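# Fill the carton's missing bottle slot from the steel table

## Task

Find the carton row whose final cell has no bottle, take a bottle off the steel table, set it into that empty cell, and finish with the gripper released from it.

## Robot and tools

Robot: two arms, left_arm and right_arm, each ending in a two-finger gripper. The names are labels only and do not match image sides. left_arm is mounted on the +y side.

Frame: every position and orientation is in one scene frame. Origin is on the tabletop midway between the arms, +x runs out over the table, +z is up. Positions are in metres. Orientations are quaternions written w first (qw, qx, qy, qz). A gripper's fingers point along its own +z axis and close along its own y axis. The reported end_effector_position is the spot between the finger pads, roughly 1 cm short of the tips. Reported hand positions can be somewhat wrong, worse at long reach, and arms tend to stop a centimetre or more low.

Row layout (shared by execute_actions and move): one flat list of 16 numbers covering both arms, even when only one moves: left_arm x, y, z, qw, qx, qy, qz, opening, then right_arm x, y, z, qw, qx, qy, qz, opening. x, y, z and the quaternion are an absolute target pose for that gripper in the scene frame, not an offset. Opening runs from -1 (closed) to +1 (fully open, 0.094 m). Optionally 12 more numbers, each 0 to 1, may follow: stiffness scales for the six joints of left_arm then the six of right_arm, in Joint positions order (waist, shoulder, elbow, wrist pitch, wrist yaw, wrist roll); they multiply joint gains and persist until changed.

execute_actions(actions): a list of up to 15 actions, run one after another. Each action is a list of up to 15 rows; each row lasts one 1/30 s control step, and a short action repeats its final row until 15 steps are used. An empty list just reports state and images. A target more than 0.6 m from a gripper's current position along any of that gripper's own axes makes the action refused for both arms; a malformed action, or a first action failing this test against the last reported state, rejects the whole call. Each step, the commanded pose is clamped to within 70 mm and 16 degrees of the measured pose, so far targets need several actions. To hold an orientation, repeat one fixed quaternion rather than copying the drifting reported one.

move(target, speed, blocking): target is one 16-number row as above (absolute poses). The gripper follows a straight line toward it; both arms finish together, in 0.5 to 10 s (cut off at 10 s). speed is the top path speed in m/s, 0.002 to 0.5, default 0.25; rotation is capped at twice that in rad/s. Openings are applied at the start. Paths ignore obstacles and the other arm, grippers may lag, wander or overshoot speed. Faster contact and targets set deeper past a surface push harder. With blocking=false you get a result after 0.5 s; until a result shows the move finished, call wait or stop before sending new rows or moves. The result adds a move: line giving the ending (done, off_target, moving, held, fault) and limits (paced means the pose was clipped; held means a check blocked steps, after which the arm may surge fast), plus each gripper's distance from its target.

wait(seconds): 0 to 10; lets the scene run with arms holding their last command; returns early if a running move ends.

stop(): brakes a running move; needs braking room, more at speed; fingers keep moving.

zoom_image(camera, region): closer look at the latest image from cam_head_left, cam_head_right, cam_high, cam_low, cam_left_wrist or cam_right_wrist (each 504x504). region is [x0, y0, x1, y1] in pixels from the top-left, at most 504 by 504.

finished_scene(scene): ends the current scene (give its number) and reports success; irreversible. The goal must still hold when it ends.

Results: state line `left_arm: …` | `right_arm: …` with each gripper's position and quaternion; Hand target lines show the pose each arm is currently being driven to; Joint positions end with the measured finger opening in metres; grip_measured is the opening on the command scale (may be off by about 1 mm). Step readings list positions at some steps, HELD marks steps where an arm's command was held back. A pose unreachable line names an arm whose command the clearance check altered. FAULT and OVER-TEMPERATURE FAULT lines mean an arm stopped; MOTOR HOT warns from 75 °C (stop at 90 °C, motors let go at 100 °C and the arm drops), so do not hold loads longer than needed.

Joint limits (rad): waist -2.618 to 3.054, shoulder 0 to 3.142, elbow 0 to 3.142, wrist pitch -1.571 to 1.571, wrist yaw -1.571 to 1.571, wrist roll -2.094 to 2.094.

Gripping: to hold, command an opening below grip_measured, about 0.03 lower for a firm grip. Pad force is roughly 50 to 62 N, briefly higher at first contact.

Suggested sequence: inspect images to locate the bottle and the empty cell, open the gripper above the bottle, descend, close, lift clear, carry over the empty cell, lower, open, then raise. An idle arm should be sent its same last reported pose and opening every call. Occasional external tugs or pushes may occur. Avoid knocking anything off the table, dropping the bottle, collisions between the arms, and hard slams or pushes.

Each tool is called after ">>>" as name(argument=value, ...) on one line, values as JSON.

## Session

I'll start by looking at the current state of the scene.

>>> execute_actions(actions=[])

Scene clock: 0.00 s.
left_arm: end_effector_position=(+0.5283, +0.0880, +0.2692) grip_measured=+1.000 end_effector_quat_wxyz=(+0.524, -0.108, +0.843, -0.059) | right_arm: end_effector_position=(+0.3584, -0.5783, +0.1548) grip_measured=+1.000 end_effector_quat_wxyz=(+0.102, +0.773, +0.543, +0.311)
Joint positions: left_arm=[-0.445  1.923  1.743 -0.313 -0.345 -0.419  0.094] | right_arm=[-0.784  1.735  1.424 -0.922 -0.588  1.205  0.094]
Joint velocities: left_arm=[-0.022  0.002 -0.012 -0.066  0.022 -0.037  0.   ] | right_arm=[-0.002  0.002 -0.007  0.007  0.081  0.11   0.   ]
Motor temperatures (°C, as the motors report them): left_arm=[23 23 22 24 22 25] | right_arm=[24 22 24 24 24 24]
Hand target (left_arm): +0.527, +0.089, +0.266; +0.518, -0.107, +0.847, -0.054
Hand target (right_arm): +0.359, -0.578, +0.159; +0.106, +0.771, +0.545, +0.313
Joint stiffness scale: left_arm=[1. 1. 1. 1. 1. 1.] | right_arm=[1. 1. 1. 1. 1. 1.]

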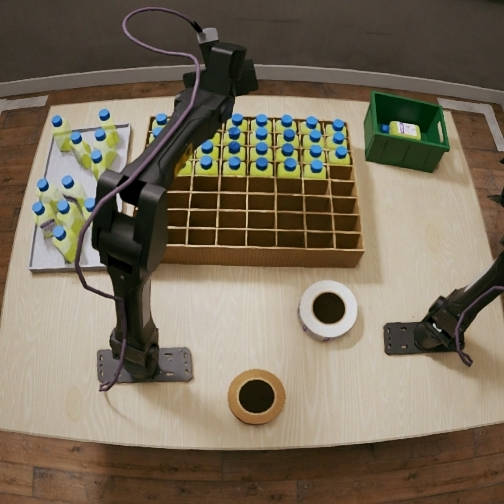

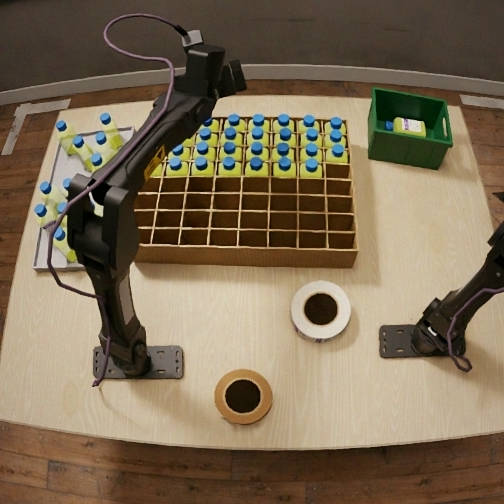

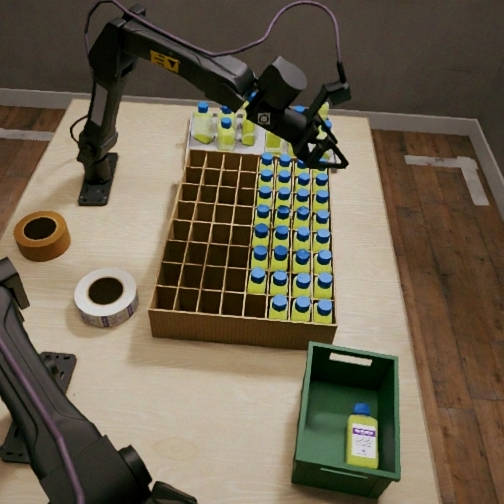

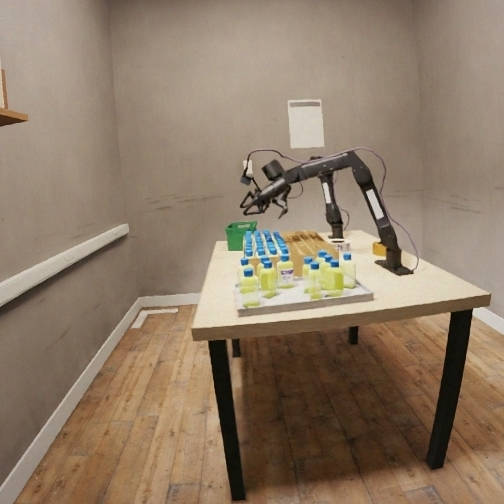

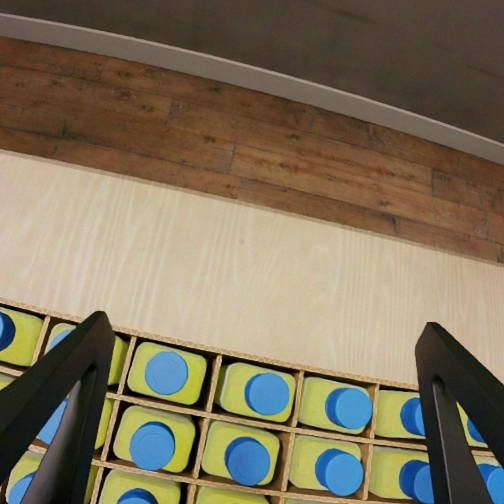

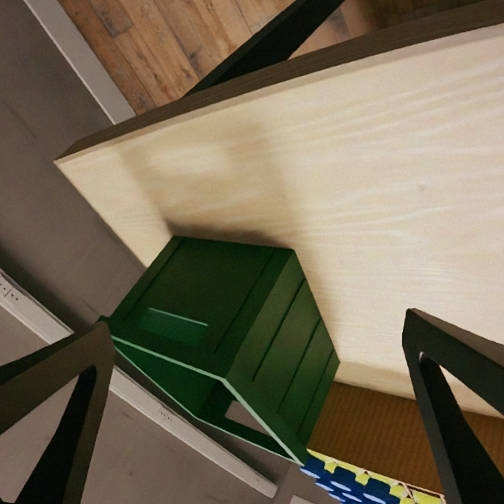

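>>> zoom_image(camera="cam_head_left", region=[120, 90, 380, 280])

>>> zoom_image(camera="cam_head_left", region=[0, 90, 200, 290])

>>> zoom_image(camera="cam_high", region=[130, 80, 380, 360])

>>> zoom_image(camera="cam_low", region=[190, 200, 430, 330])

Region (120, 90, 380, 280) of cam_head_left's 504x504 image, scaled by 1.938, with more detail than that image has; it fills the top 368 rows of this view, and the rest is white.

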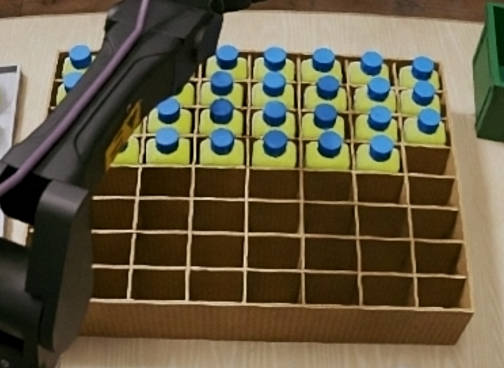

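Region (0, 90, 200, 290) of cam_head_left's 504x504 image, scaled by 2.520, with more detail than that image has.

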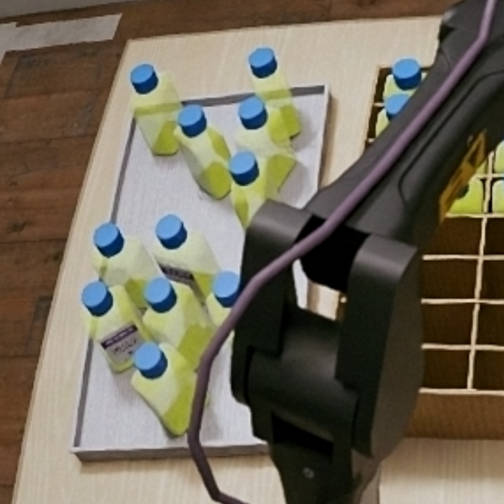

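Region (130, 80, 380, 360) of cam_high's 504x504 image, scaled by 1.800, with more detail than that image has; it fills the left 450 columns of this view, and the rest is white.

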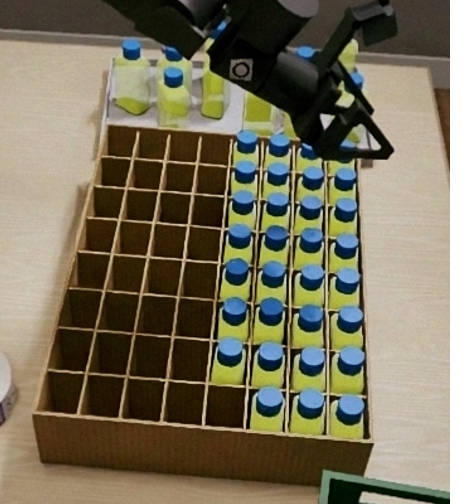

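Region (190, 200, 430, 330) of cam_low's 504x504 image, scaled by 2.100, with more detail than that image has; it fills the top 273 rows of this view, and the rest is white.

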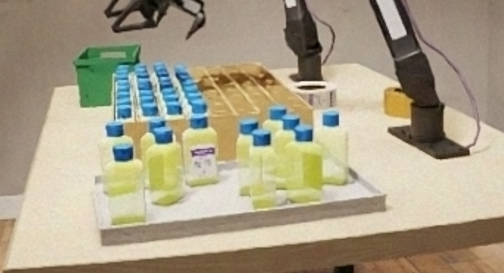

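>>> move(target=[0.36, 0.42, 0.32, 0, 0, 1, 0, 1, 0.42, -0.14, 0.30, 0, 0, 1, 0, 1], speed=0.3)

Scene clock: 9.53 s.
left_arm: end_effector_position=(+0.3614, +0.4215, +0.3166) grip_measured=+1.000 end_effector_quat_wxyz=(+0.233, -0.009, +0.967, +0.105) | right_arm: end_effector_position=(+0.4182, -0.1377, +0.2991) grip_measured=+1.000 end_effector_quat_wxyz=(+0.198, +0.021, +0.967, +0.158)
Joint positions: left_arm=[ 0.364  1.964  2.465 -1.555  0.003  0.42   0.094] | right_arm=[ 0.516  2.082  2.566 -1.548 -0.081  0.551  0.094]
Joint velocities: left_arm=[-0.002 -0.002  0.007 -0.066 -0.037  0.037  0.   ] | right_arm=[-0.022 -0.007  0.002  0.007  0.066 -0.022  0.   ]
Motor temperatures (°C, as the motors report them): left_arm=[23 25 23 25 22 25] | right_arm=[24 24 25 24 24 24]
Hand target (left_arm): +0.355, +0.417, +0.315; +0.221, -0.003, +0.970, +0.106
Hand target (right_arm): +0.418, -0.136, +0.299; +0.201, +0.014, +0.968, +0.150
Off the commanded pose (left_arm): 0.004 m, 30 deg; orientation clipped at the last step of the last action.
Off the commanded pose (right_arm): 0.003 m, 29 deg; orientation clipped at the last step of the last action.
Joint stiffness scale: left_arm=[1. 1. 1. 1. 1. 1.] | right_arm=[1. 1. 1. 1. 1. 1.]
joint sent to its limit (left arm) — the command would take joint 4 (wrist pitch) past its lower limit, so that joint was sent only as far as its limit.
joint sent to its limit (right arm) — the command would take joint 4 (wrist pitch) past its lower limit, so that joint was sent only as far as its limit.
move: off_target (left_arm, right_arm); limits=paced

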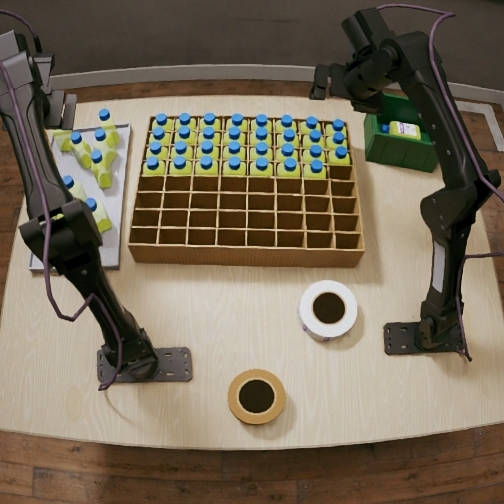

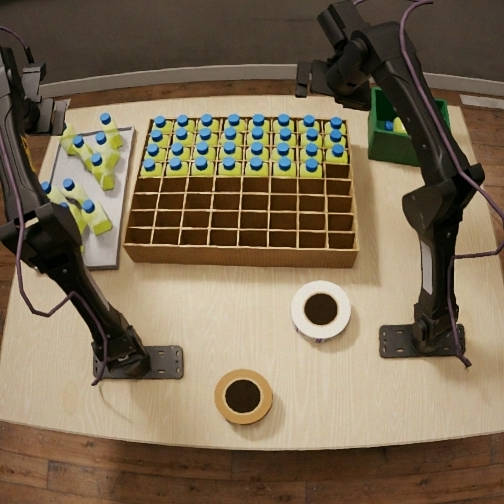

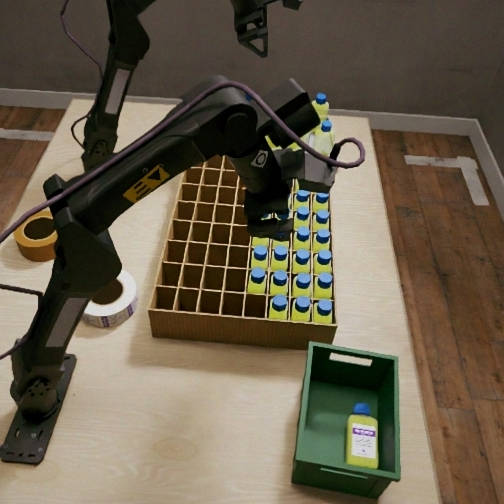

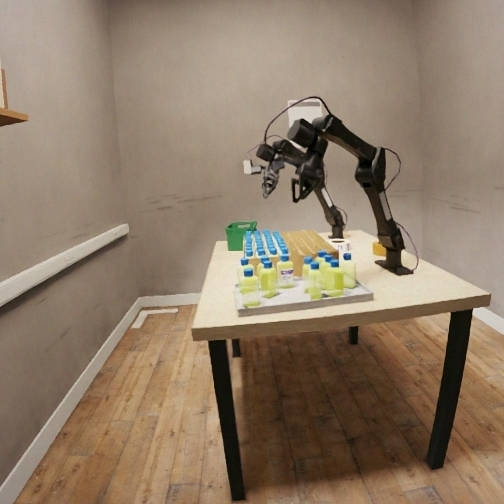

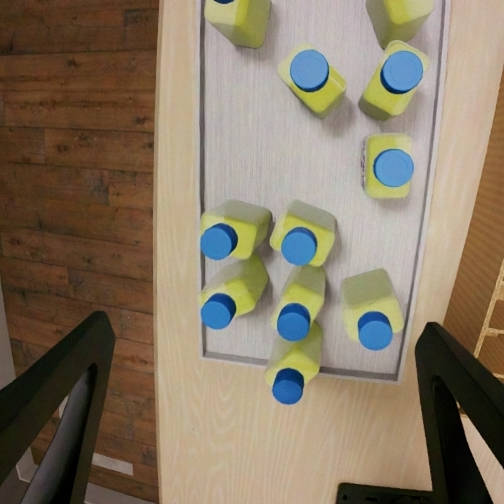

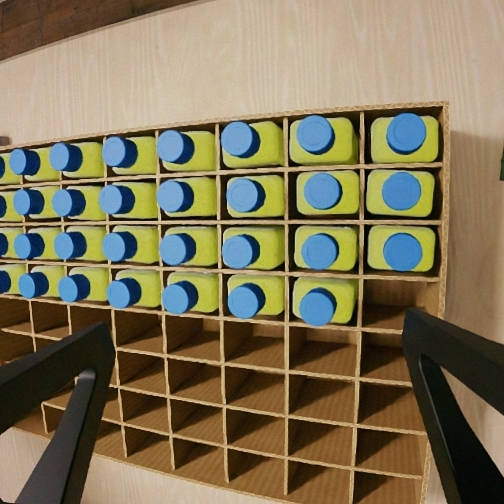

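>>> move(target=[0.26, 0.41, 0.20, 0, 0, 1, 0, 1, 0.36, -0.19, 0.20, 0, 0, 1, 0, 1], speed=0.25)

Scene clock: 19.90 s.
left_arm: end_effector_position=(+0.2699, +0.4098, +0.1945) grip_measured=+1.000 end_effector_quat_wxyz=(+0.019, +0.003, +1.000, +0.011) | right_arm: end_effector_position=(+0.3656, -0.1803, +0.1892) grip_measured=+1.000 end_effector_quat_wxyz=(+0.037, +0.003, +0.999, +0.029)
Joint positions: left_arm=[ 0.446  1.84   1.88  -1.567 -0.     0.527  0.094] | right_arm=[ 0.512  1.998  2.071 -1.552 -0.016  0.489  0.094]
Joint velocities: left_arm=[ 0.012 -0.007 -0.002 -0.007  0.007 -0.051  0.   ] | right_arm=[-0.002 -0.007 -0.012  0.007  0.007  0.037  0.   ]
Motor temperatures (°C, as the motors report them): left_arm=[23 26 23 25 22 25] | right_arm=[24 25 25 25 24 24]
Hand target (left_arm): +0.263, +0.411, +0.198; +0.018, +0.002, +1.000, +0.012
Hand target (right_arm): +0.362, -0.188, +0.197; +0.044, +0.003, +0.999, +0.023
Off the commanded pose (left_arm): 0.011 m, 2 deg.
Off the commanded pose (right_arm): 0.016 m, 5 deg.
Joint stiffness scale: left_arm=[1. 1. 1. 1. 1. 1.] | right_arm=[1. 1. 1. 1. 1. 1.]
joint sent to its limit (left arm) — the command would take joint 4 (wrist pitch) past its lower limit, so that joint was sent only as far as its limit.
joint sent to its limit (right arm) — the command would take joint 4 (wrist pitch) past its lower limit, so that joint was sent only as far as its limit.
move: off_target (left_arm, right_arm)

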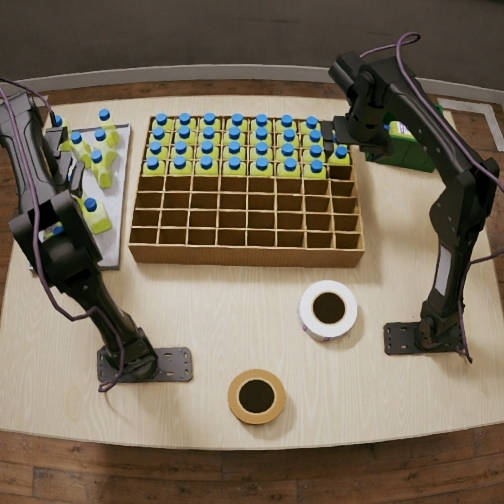

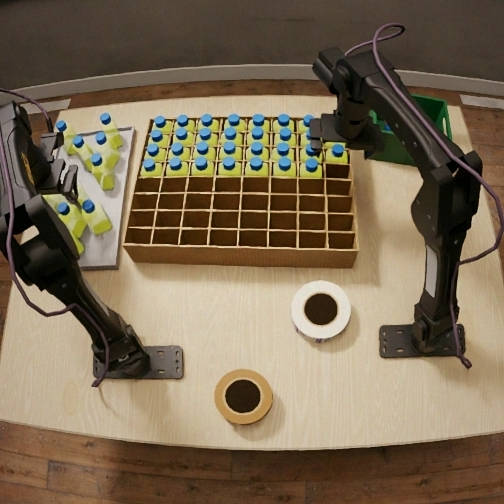

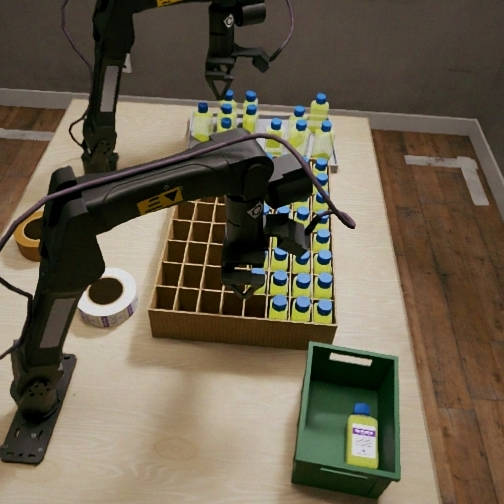

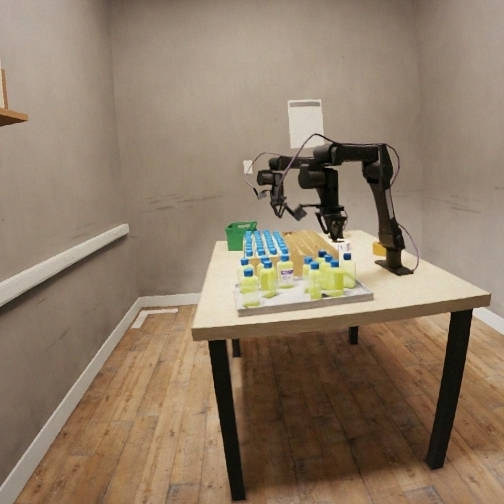

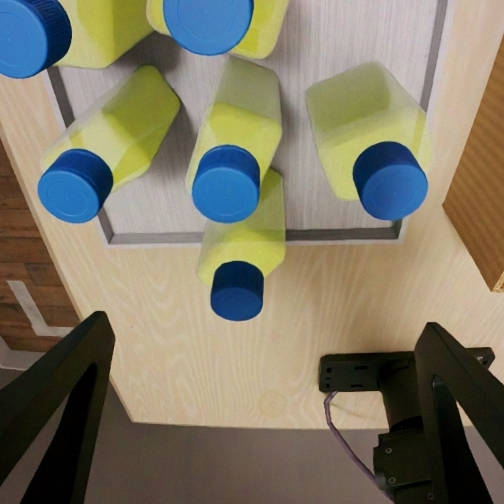

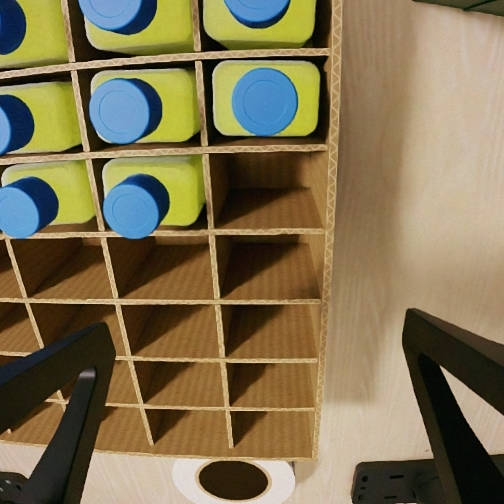

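>>> zoom_image(camera="cam_left_wrist", region=[280, 30, 480, 250])

>>> zoom_image(camera="cam_high", region=[170, 70, 350, 180])

Region (280, 30, 480, 250) of cam_left_wrist's 504x504 image, scaled by 2.291, with more detail than that image has; it fills the left 458 columns of this view, and the rest is white.

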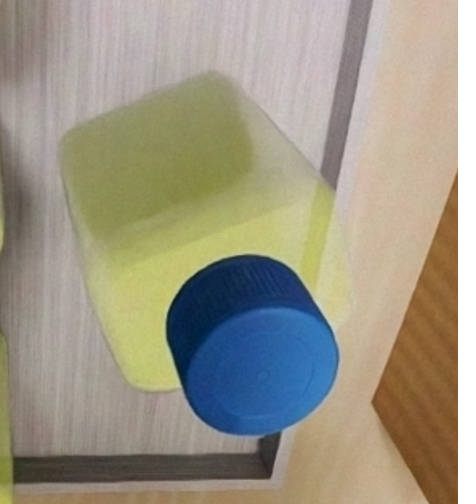

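Region (170, 70, 350, 180) of cam_high's 504x504 image, scaled by 2.800, with more detail than that image has.

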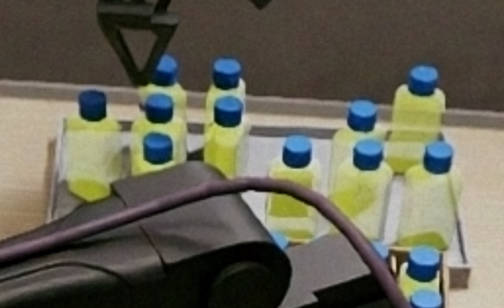

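>>> move(target=[0.286, 0.352, 0.185, 0, 0.552, 0.834, 0, 1, 0.3656, -0.1803, 0.1892, 0.037, 0.003, 0.999, 0.029, 1], speed=0.25)

Scene clock: 29.23 s.
left_arm: end_effector_position=(+0.2890, +0.3578, +0.1877) grip_measured=+1.000 end_effector_quat_wxyz=(+0.005, +0.544, +0.839, +0.006) | right_arm: end_effector_position=(+0.3658, -0.1806, +0.1892) grip_measured=+1.000 end_effector_quat_wxyz=(+0.037, +0.003, +0.999, +0.028)
Joint positions: left_arm=[ 0.284  1.84   1.852 -1.567 -0.     1.508  0.094] | right_arm=[ 0.512  1.998  2.071 -1.552 -0.015  0.488  0.094]
Joint velocities: left_arm=[ 0.002 -0.017  0.012 -0.037 -0.007  0.022  0.   ] | right_arm=[ 0.002 -0.002 -0.002 -0.037 -0.022  0.007  0.   ]
Motor temperatures (°C, as the motors report them): left_arm=[23 27 23 25 22 25] | right_arm=[24 27 25 25 24 24]
Hand target (left_arm): +0.287, +0.352, +0.185; +0.002, +0.552, +0.834, -0.000
Hand target (right_arm): +0.366, -0.180, +0.189; +0.037, +0.003, +0.999, +0.029
Off the commanded pose (left_arm): 0.007 m, 1 deg.
Off the commanded pose (right_arm): 0.000 m, 0 deg.
Joint stiffness scale: left_arm=[1. 1. 1. 1. 1. 1.] | right_arm=[1. 1. 1. 1. 1. 1.]
move: done

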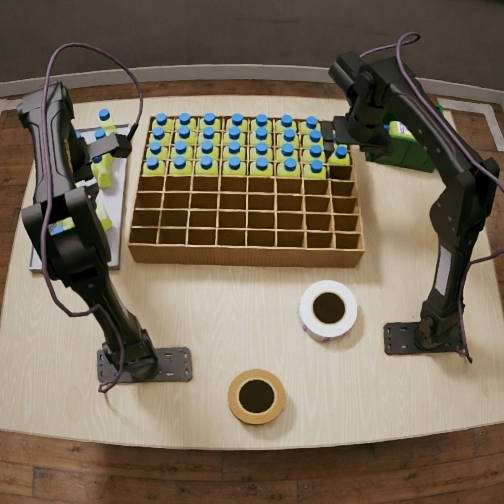

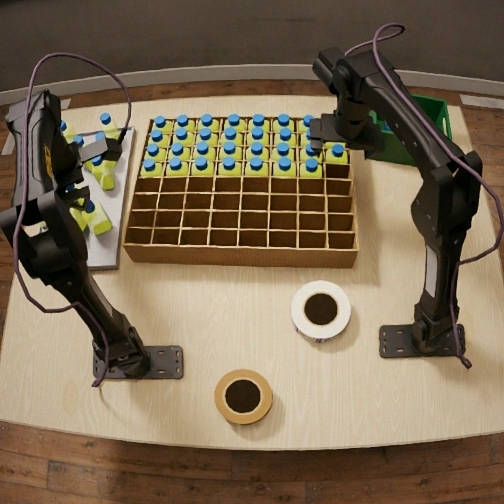

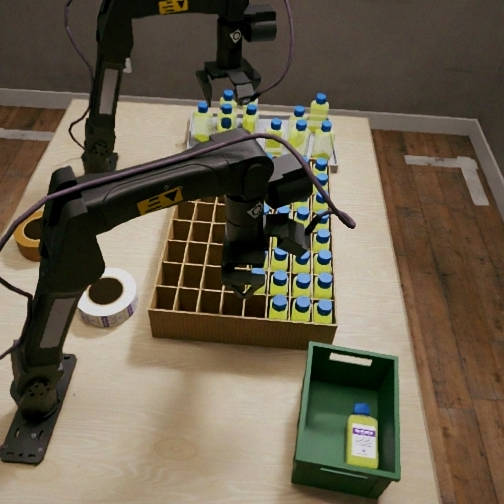

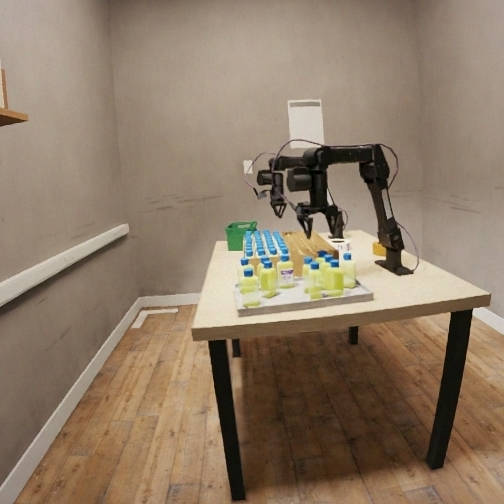

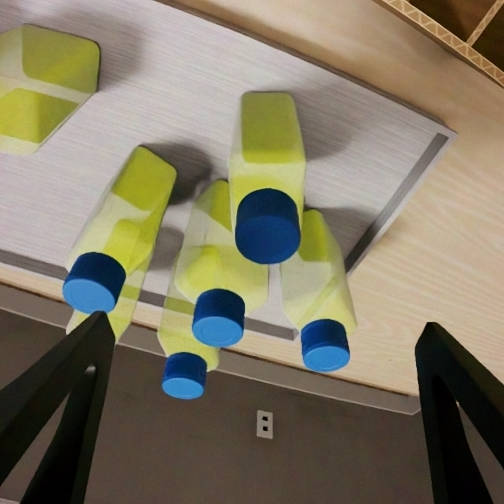

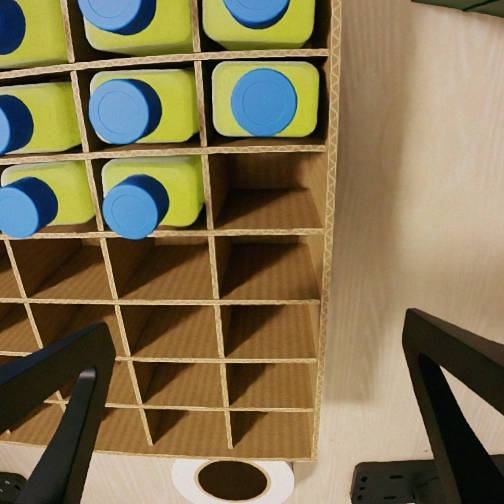

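>>> move(target=[0.284, 0.358, 0.08, 0, 0.552, 0.834, 0, 0.5, 0.3656, -0.1803, 0.1892, 0.037, 0.003, 0.999, 0.029, 1], speed=0.15)

Scene clock: 32.10 s.
left_arm: end_effector_position=(+0.2901, +0.3582, +0.0839) grip_measured=+0.502 end_effector_quat_wxyz=(+0.003, +0.552, +0.834, +0.004) | right_arm: end_effector_position=(+0.3658, -0.1806, +0.1892) grip_measured=+1.000 end_effector_quat_wxyz=(+0.037, +0.003, +0.999, +0.028)
Joint positions: left_arm=[ 0.284  1.832  1.428 -1.156 -0.     1.526  0.071] | right_arm=[ 0.512  1.998  2.071 -1.552 -0.015  0.488  0.094]
Joint velocities: left_arm=[-0.012  0.007  0.007  0.007 -0.037  0.051  0.   ] | right_arm=[-0.012  0.002  0.007 -0.022  0.095 -0.007  0.   ]
Motor temperatures (°C, as the motors report them): left_arm=[23 27 23 25 22 25] | right_arm=[24 27 25 25 24 24]
Hand target (left_arm): +0.287, +0.359, +0.080; -0.000, +0.552, +0.834, -0.000
Hand target (right_arm): +0.366, -0.180, +0.189; +0.037, +0.003, +0.999, +0.029
Off the commanded pose (left_arm): 0.007 m, 1 deg.
Off the commanded pose (right_arm): 0.000 m, 0 deg.
Joint stiffness scale: left_arm=[1. 1. 1. 1. 1. 1.] | right_arm=[1. 1. 1. 1. 1. 1.]
move: done

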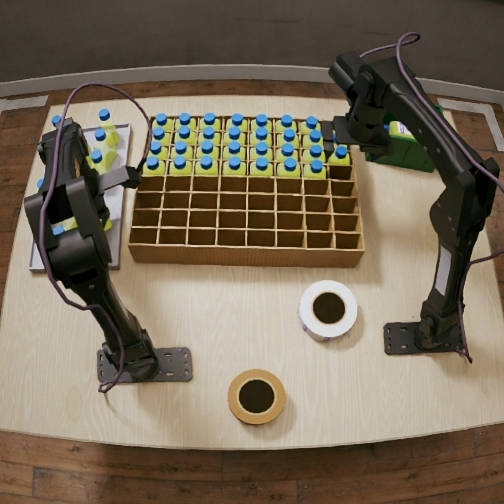

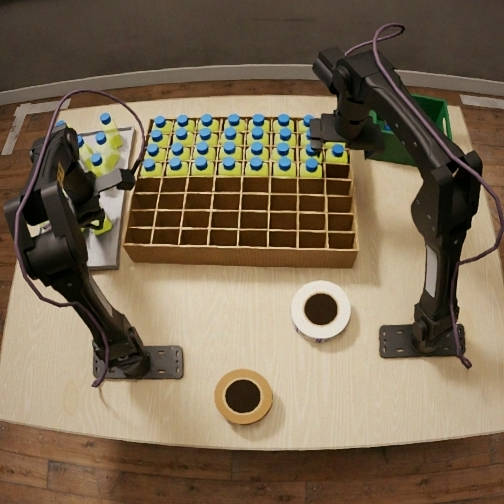

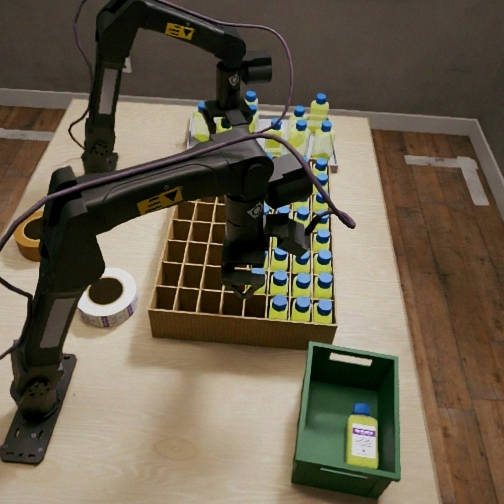

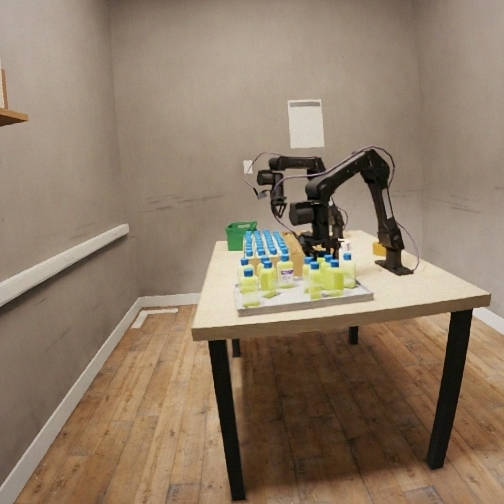

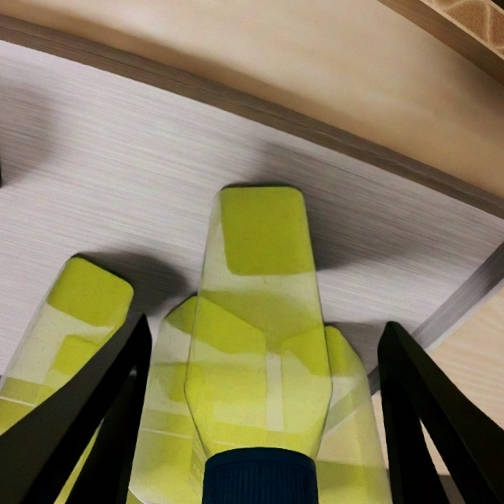

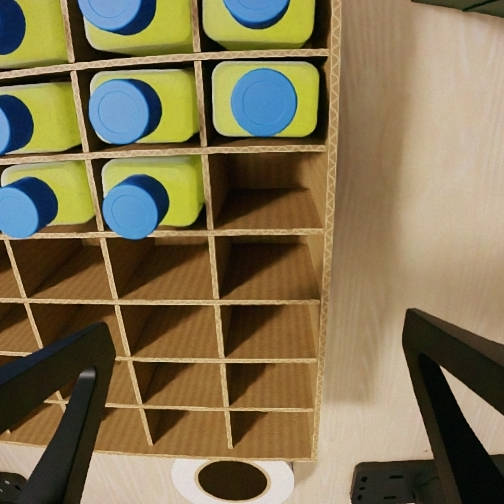

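>>> execute_actions(actions=[[[0.287, 0.358, 0.08, 0, 0.552, 0.834, 0, -0.3, 0.3656, -0.1803, 0.1892, 0.037, 0.003, 0.999, 0.029, 1]], [[0.287, 0.358, 0.08, 0, 0.552, 0.834, 0, -0.3, 0.3656, -0.1803, 0.1892, 0.037, 0.003, 0.999, 0.029, 1]]])

Scene clock: 34.07 s.
left_arm: end_effector_position=(+0.2908, +0.3585, +0.0839) grip_measured=-0.284 end_effector_quat_wxyz=(+0.004, +0.552, +0.834, +0.005) | right_arm: end_effector_position=(+0.3658, -0.1806, +0.1892) grip_measured=+1.000 end_effector_quat_wxyz=(+0.037, +0.003, +0.999, +0.028)
Joint positions: left_arm=[ 0.284  1.832  1.428 -1.153 -0.     1.527  0.034] | right_arm=[ 0.512  1.998  2.071 -1.552 -0.015  0.488  0.094]
Joint velocities: left_arm=[ 0.007  0.012 -0.002 -0.007 -0.022 -0.066 -0.001] | right_arm=[ 0.002 -0.007 -0.022 -0.022 -0.007 -0.007  0.   ]
Motor temperatures (°C, as the motors report them): left_arm=[23 27 23 25 22 25] | right_arm=[24 27 25 25 24 24]
Hand target (left_arm): +0.287, +0.358, +0.080; -0.000, +0.552, +0.834, -0.000
Hand target (right_arm): +0.366, -0.180, +0.189; +0.037, +0.003, +0.999, +0.029
Off the commanded pose (left_arm): 0.005 m, 1 deg.
Off the commanded pose (right_arm): 0.000 m, 0 deg.
Joint stiffness scale: left_arm=[1. 1. 1. 1. 1. 1.] | right_arm=[1. 1. 1. 1. 1. 1.]
Step readings (end_effector_position; steps 1 to 15: 1st action; 16 to 30: 2nd action):
0: left_arm (+0.2903, +0.3583, +0.0839) | right_arm (+0.3658, -0.1806, +0.1892)
1: left_arm (+0.2903, +0.3583, +0.0839) | right_arm (+0.3658, -0.1806, +0.1892)
2: left_arm (+0.2903, +0.3583, +0.0839) | right_arm (+0.3658, -0.1806, +0.1892)
4: left_arm (+0.2908, +0.3585, +0.0839) | right_arm (+0.3658, -0.1806, +0.1892)
8: left_arm (+0.2908, +0.3585, +0.0839) | right_arm (+0.3658, -0.1806, +0.1892)
15: left_arm (+0.2908, +0.3585, +0.0839) | right_arm (+0.3658, -0.1806, +0.1892)
16: left_arm (+0.2908, +0.3585, +0.0839) | right_arm (+0.3658, -0.1806, +0.1892)
17: left_arm (+0.2908, +0.3585, +0.0839) | right_arm (+0.3658, -0.1806, +0.1892)
19: left_arm (+0.2908, +0.3585, +0.0839) | right_arm (+0.3658, -0.1806, +0.1892)
23: left_arm (+0.2908, +0.3585, +0.0839) | right_arm (+0.3658, -0.1806, +0.1892)
30: end_effector_position above

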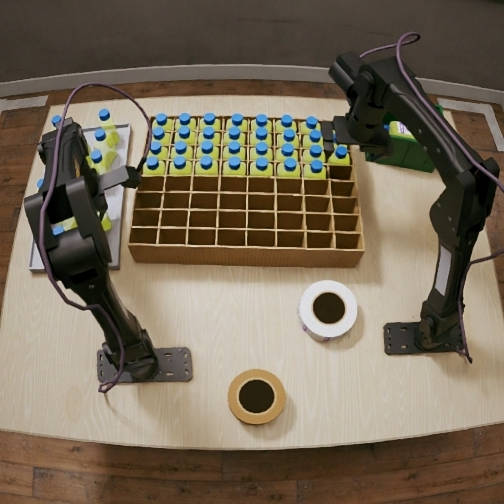

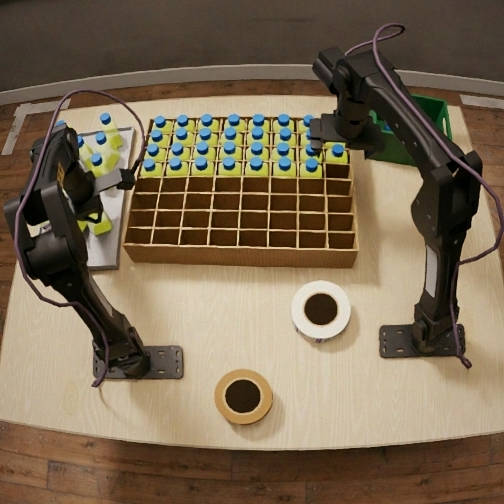

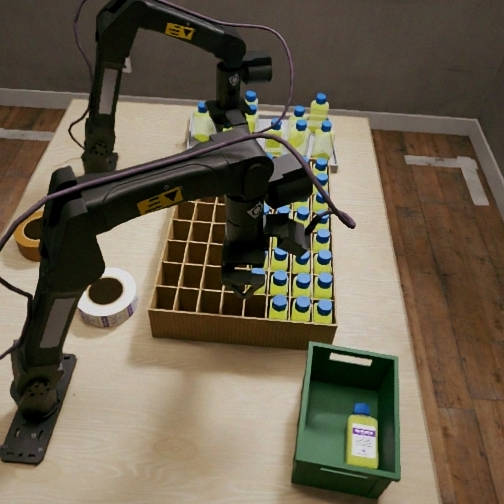

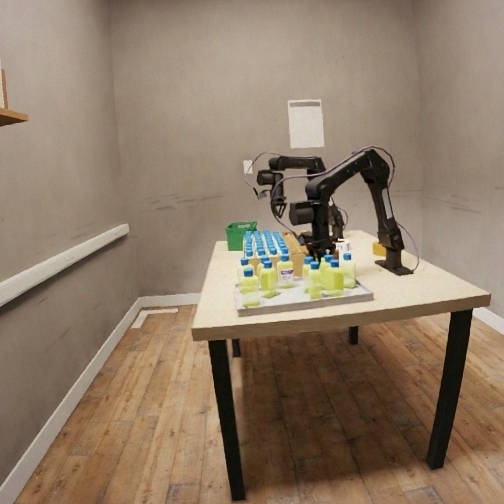

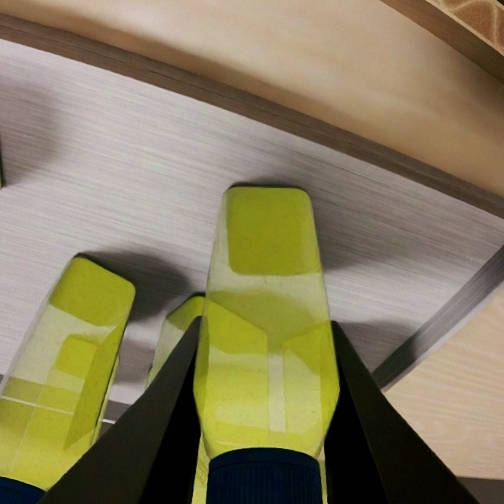

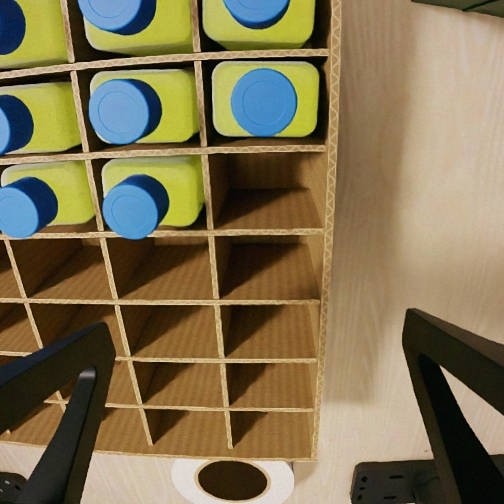

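>>> move(target=[0.288, 0.355, 0.18, 0, 0.552, 0.834, 0, -0.33, 0.14, -0.21, 0.19, 0, 0, 1, 0, 1], speed=0.2)

>>> move(target=[0.11, 0.03, 0.17, 0, 0.7071, 0.7071, 0, -0.33, 0.14, -0.21, 0.19, 0, 0, 1, 0, 1], speed=0.25)

Scene clock: 39.93 s.
left_arm: end_effector_position=(+0.2852, +0.3564, +0.1734) grip_measured=-0.289 end_effector_quat_wxyz=(-0.002, +0.552, +0.834, -0.002) | right_arm: end_effector_position=(+0.1442, -0.2021, +0.1884) grip_measured=+1.000 end_effector_quat_wxyz=(+0.004, -0.001, +1.000, +0.017)
Joint positions: left_arm=[ 0.284  1.832  1.785 -1.529 -0.     1.526  0.033] | right_arm=[ 0.933  1.315  1.326 -1.551 -0.015  0.902  0.094]
Joint velocities: left_arm=[ 0.017  0.002  0.002  0.051 -0.037  0.022 -0.001] | right_arm=[-0.017  0.012 -0.007 -0.051 -0.051  0.037  0.   ]
Motor temperatures (°C, as the motors report them): left_arm=[23 27 23 24 22 25] | right_arm=[24 27 25 25 24 24]
Hand target (left_arm): +0.285, +0.354, +0.180; +0.000, +0.552, +0.834, +0.000
Hand target (right_arm): +0.139, -0.208, +0.188; +0.002, +0.000, +1.000, +0.012
Off the commanded pose (left_arm): 0.007 m, 0 deg.
Off the commanded pose (right_arm): 0.009 m, 2 deg.
Joint stiffness scale: left_arm=[1. 1. 1. 1. 1. 1.] | right_arm=[1. 1. 1. 1. 1. 1.]
joint sent to its limit (right arm) — the command would take joint 4 (wrist pitch) past its lower limit, so that joint was sent only as far as its limit.
move: done

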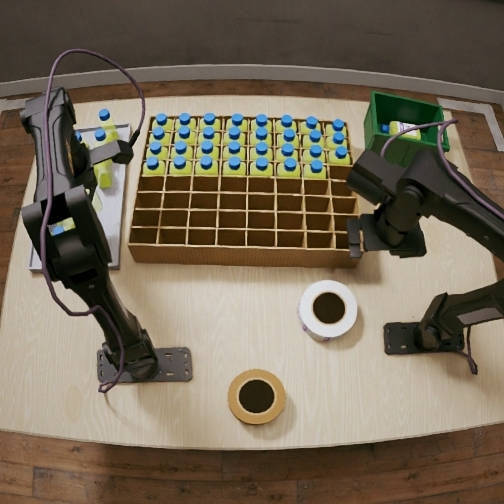

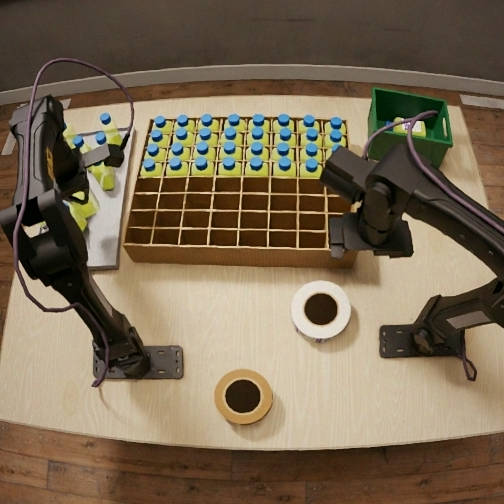

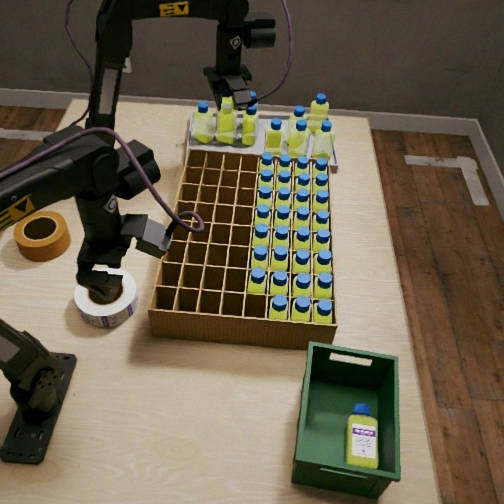

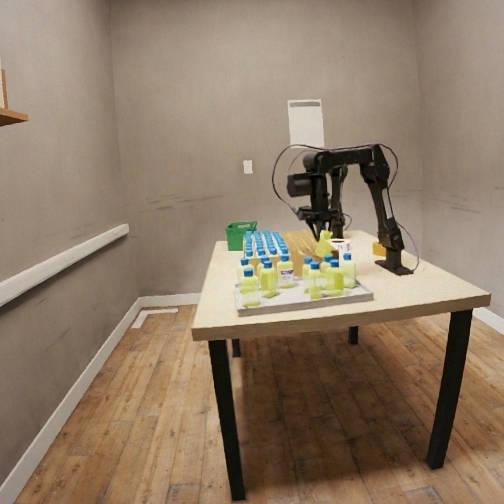

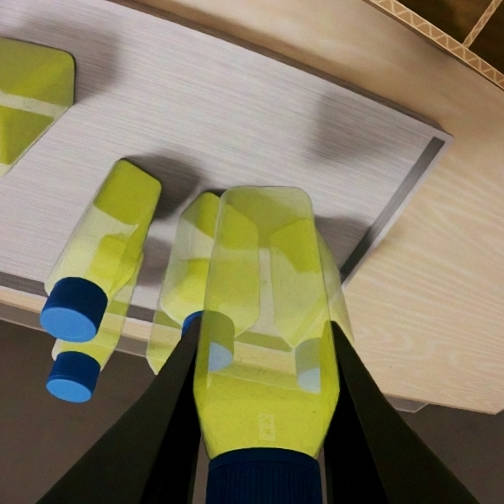

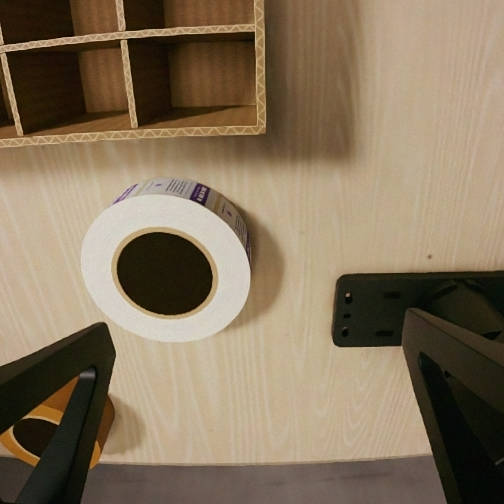

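Scene clock: 42.07 s.
left_arm: end_effector_position=(+0.1117, +0.0324, +0.1643) grip_measured=-0.288 end_effector_quat_wxyz=(+0.004, +0.707, +0.707, -0.012) | right_arm: end_effector_position=(+0.1442, -0.2021, +0.1884) grip_measured=+1.000 end_effector_quat_wxyz=(+0.004, -0.001, +1.000, +0.017)
Joint positions: left_arm=[-1.039  1.479  1.362 -1.443  0.023  0.607  0.033] | right_arm=[ 0.933  1.315  1.326 -1.551 -0.015  0.902  0.094]
Joint velocities: left_arm=[-0.007  0.017 -0.007 -0.051 -0.066 -0.066 -0.   ] | right_arm=[-0.002  0.002  0.022 -0.022 -0.081  0.022  0.   ]
Motor temperatures (°C, as the motors report them): left_arm=[23 27 23 24 22 25] | right_arm=[24 27 25 25 24 24]
Hand target (left_arm): +0.114, +0.027, +0.169; +0.013, +0.707, +0.707, -0.011
Hand target (right_arm): +0.140, -0.210, +0.189; +0.009, +0.000, +1.000, +0.011
Off the commanded pose (left_arm): 0.006 m, 1 deg.
Off the commanded pose (right_arm): 0.009 m, 2 deg.
Joint stiffness scale: left_arm=[1. 1. 1. 1. 1. 1.] | right_arm=[1. 1. 1. 1. 1. 1.]
joint sent to its limit (right arm) — the command would take joint 4 (wrist pitch) past its lower limit, so that joint was sent only as far as its limit.
move: done

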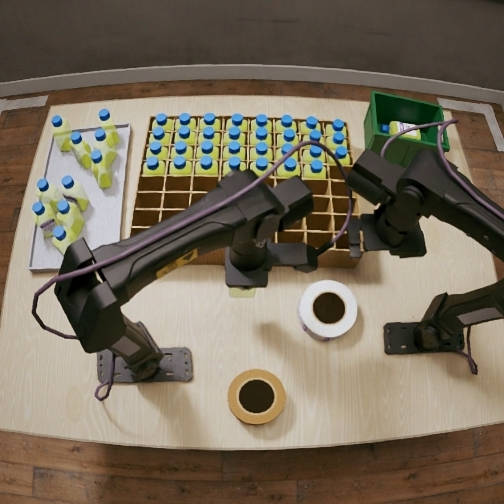

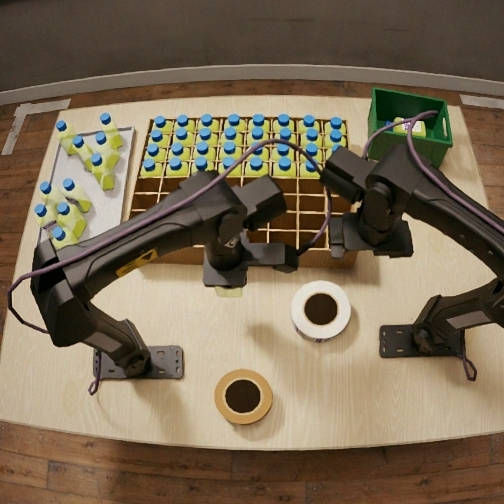

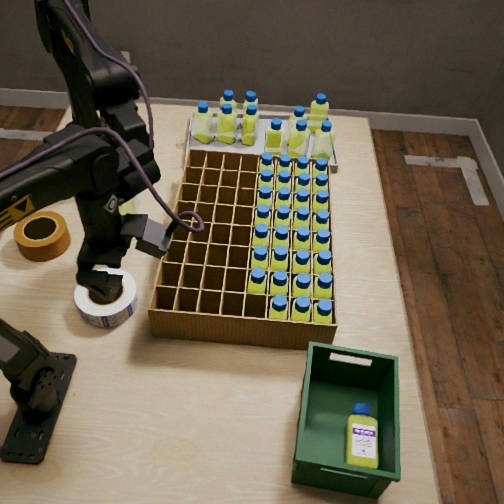

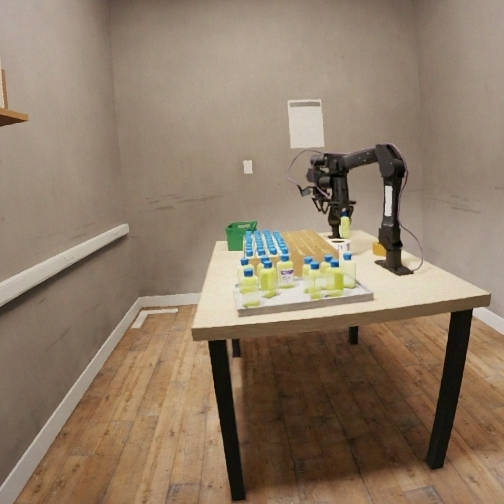

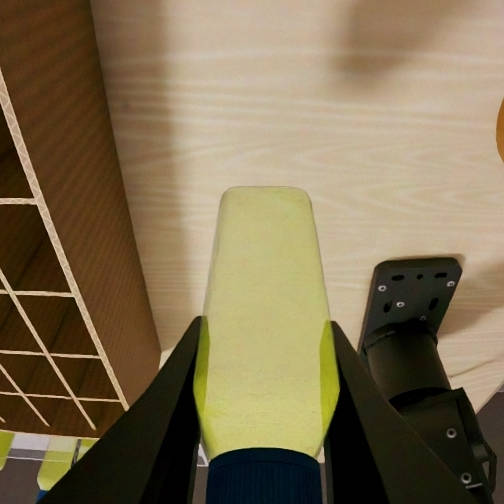

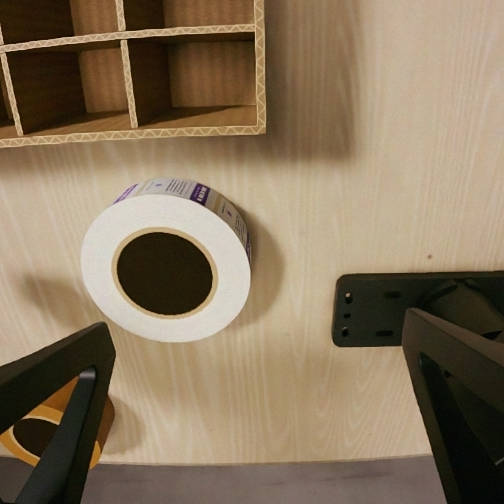

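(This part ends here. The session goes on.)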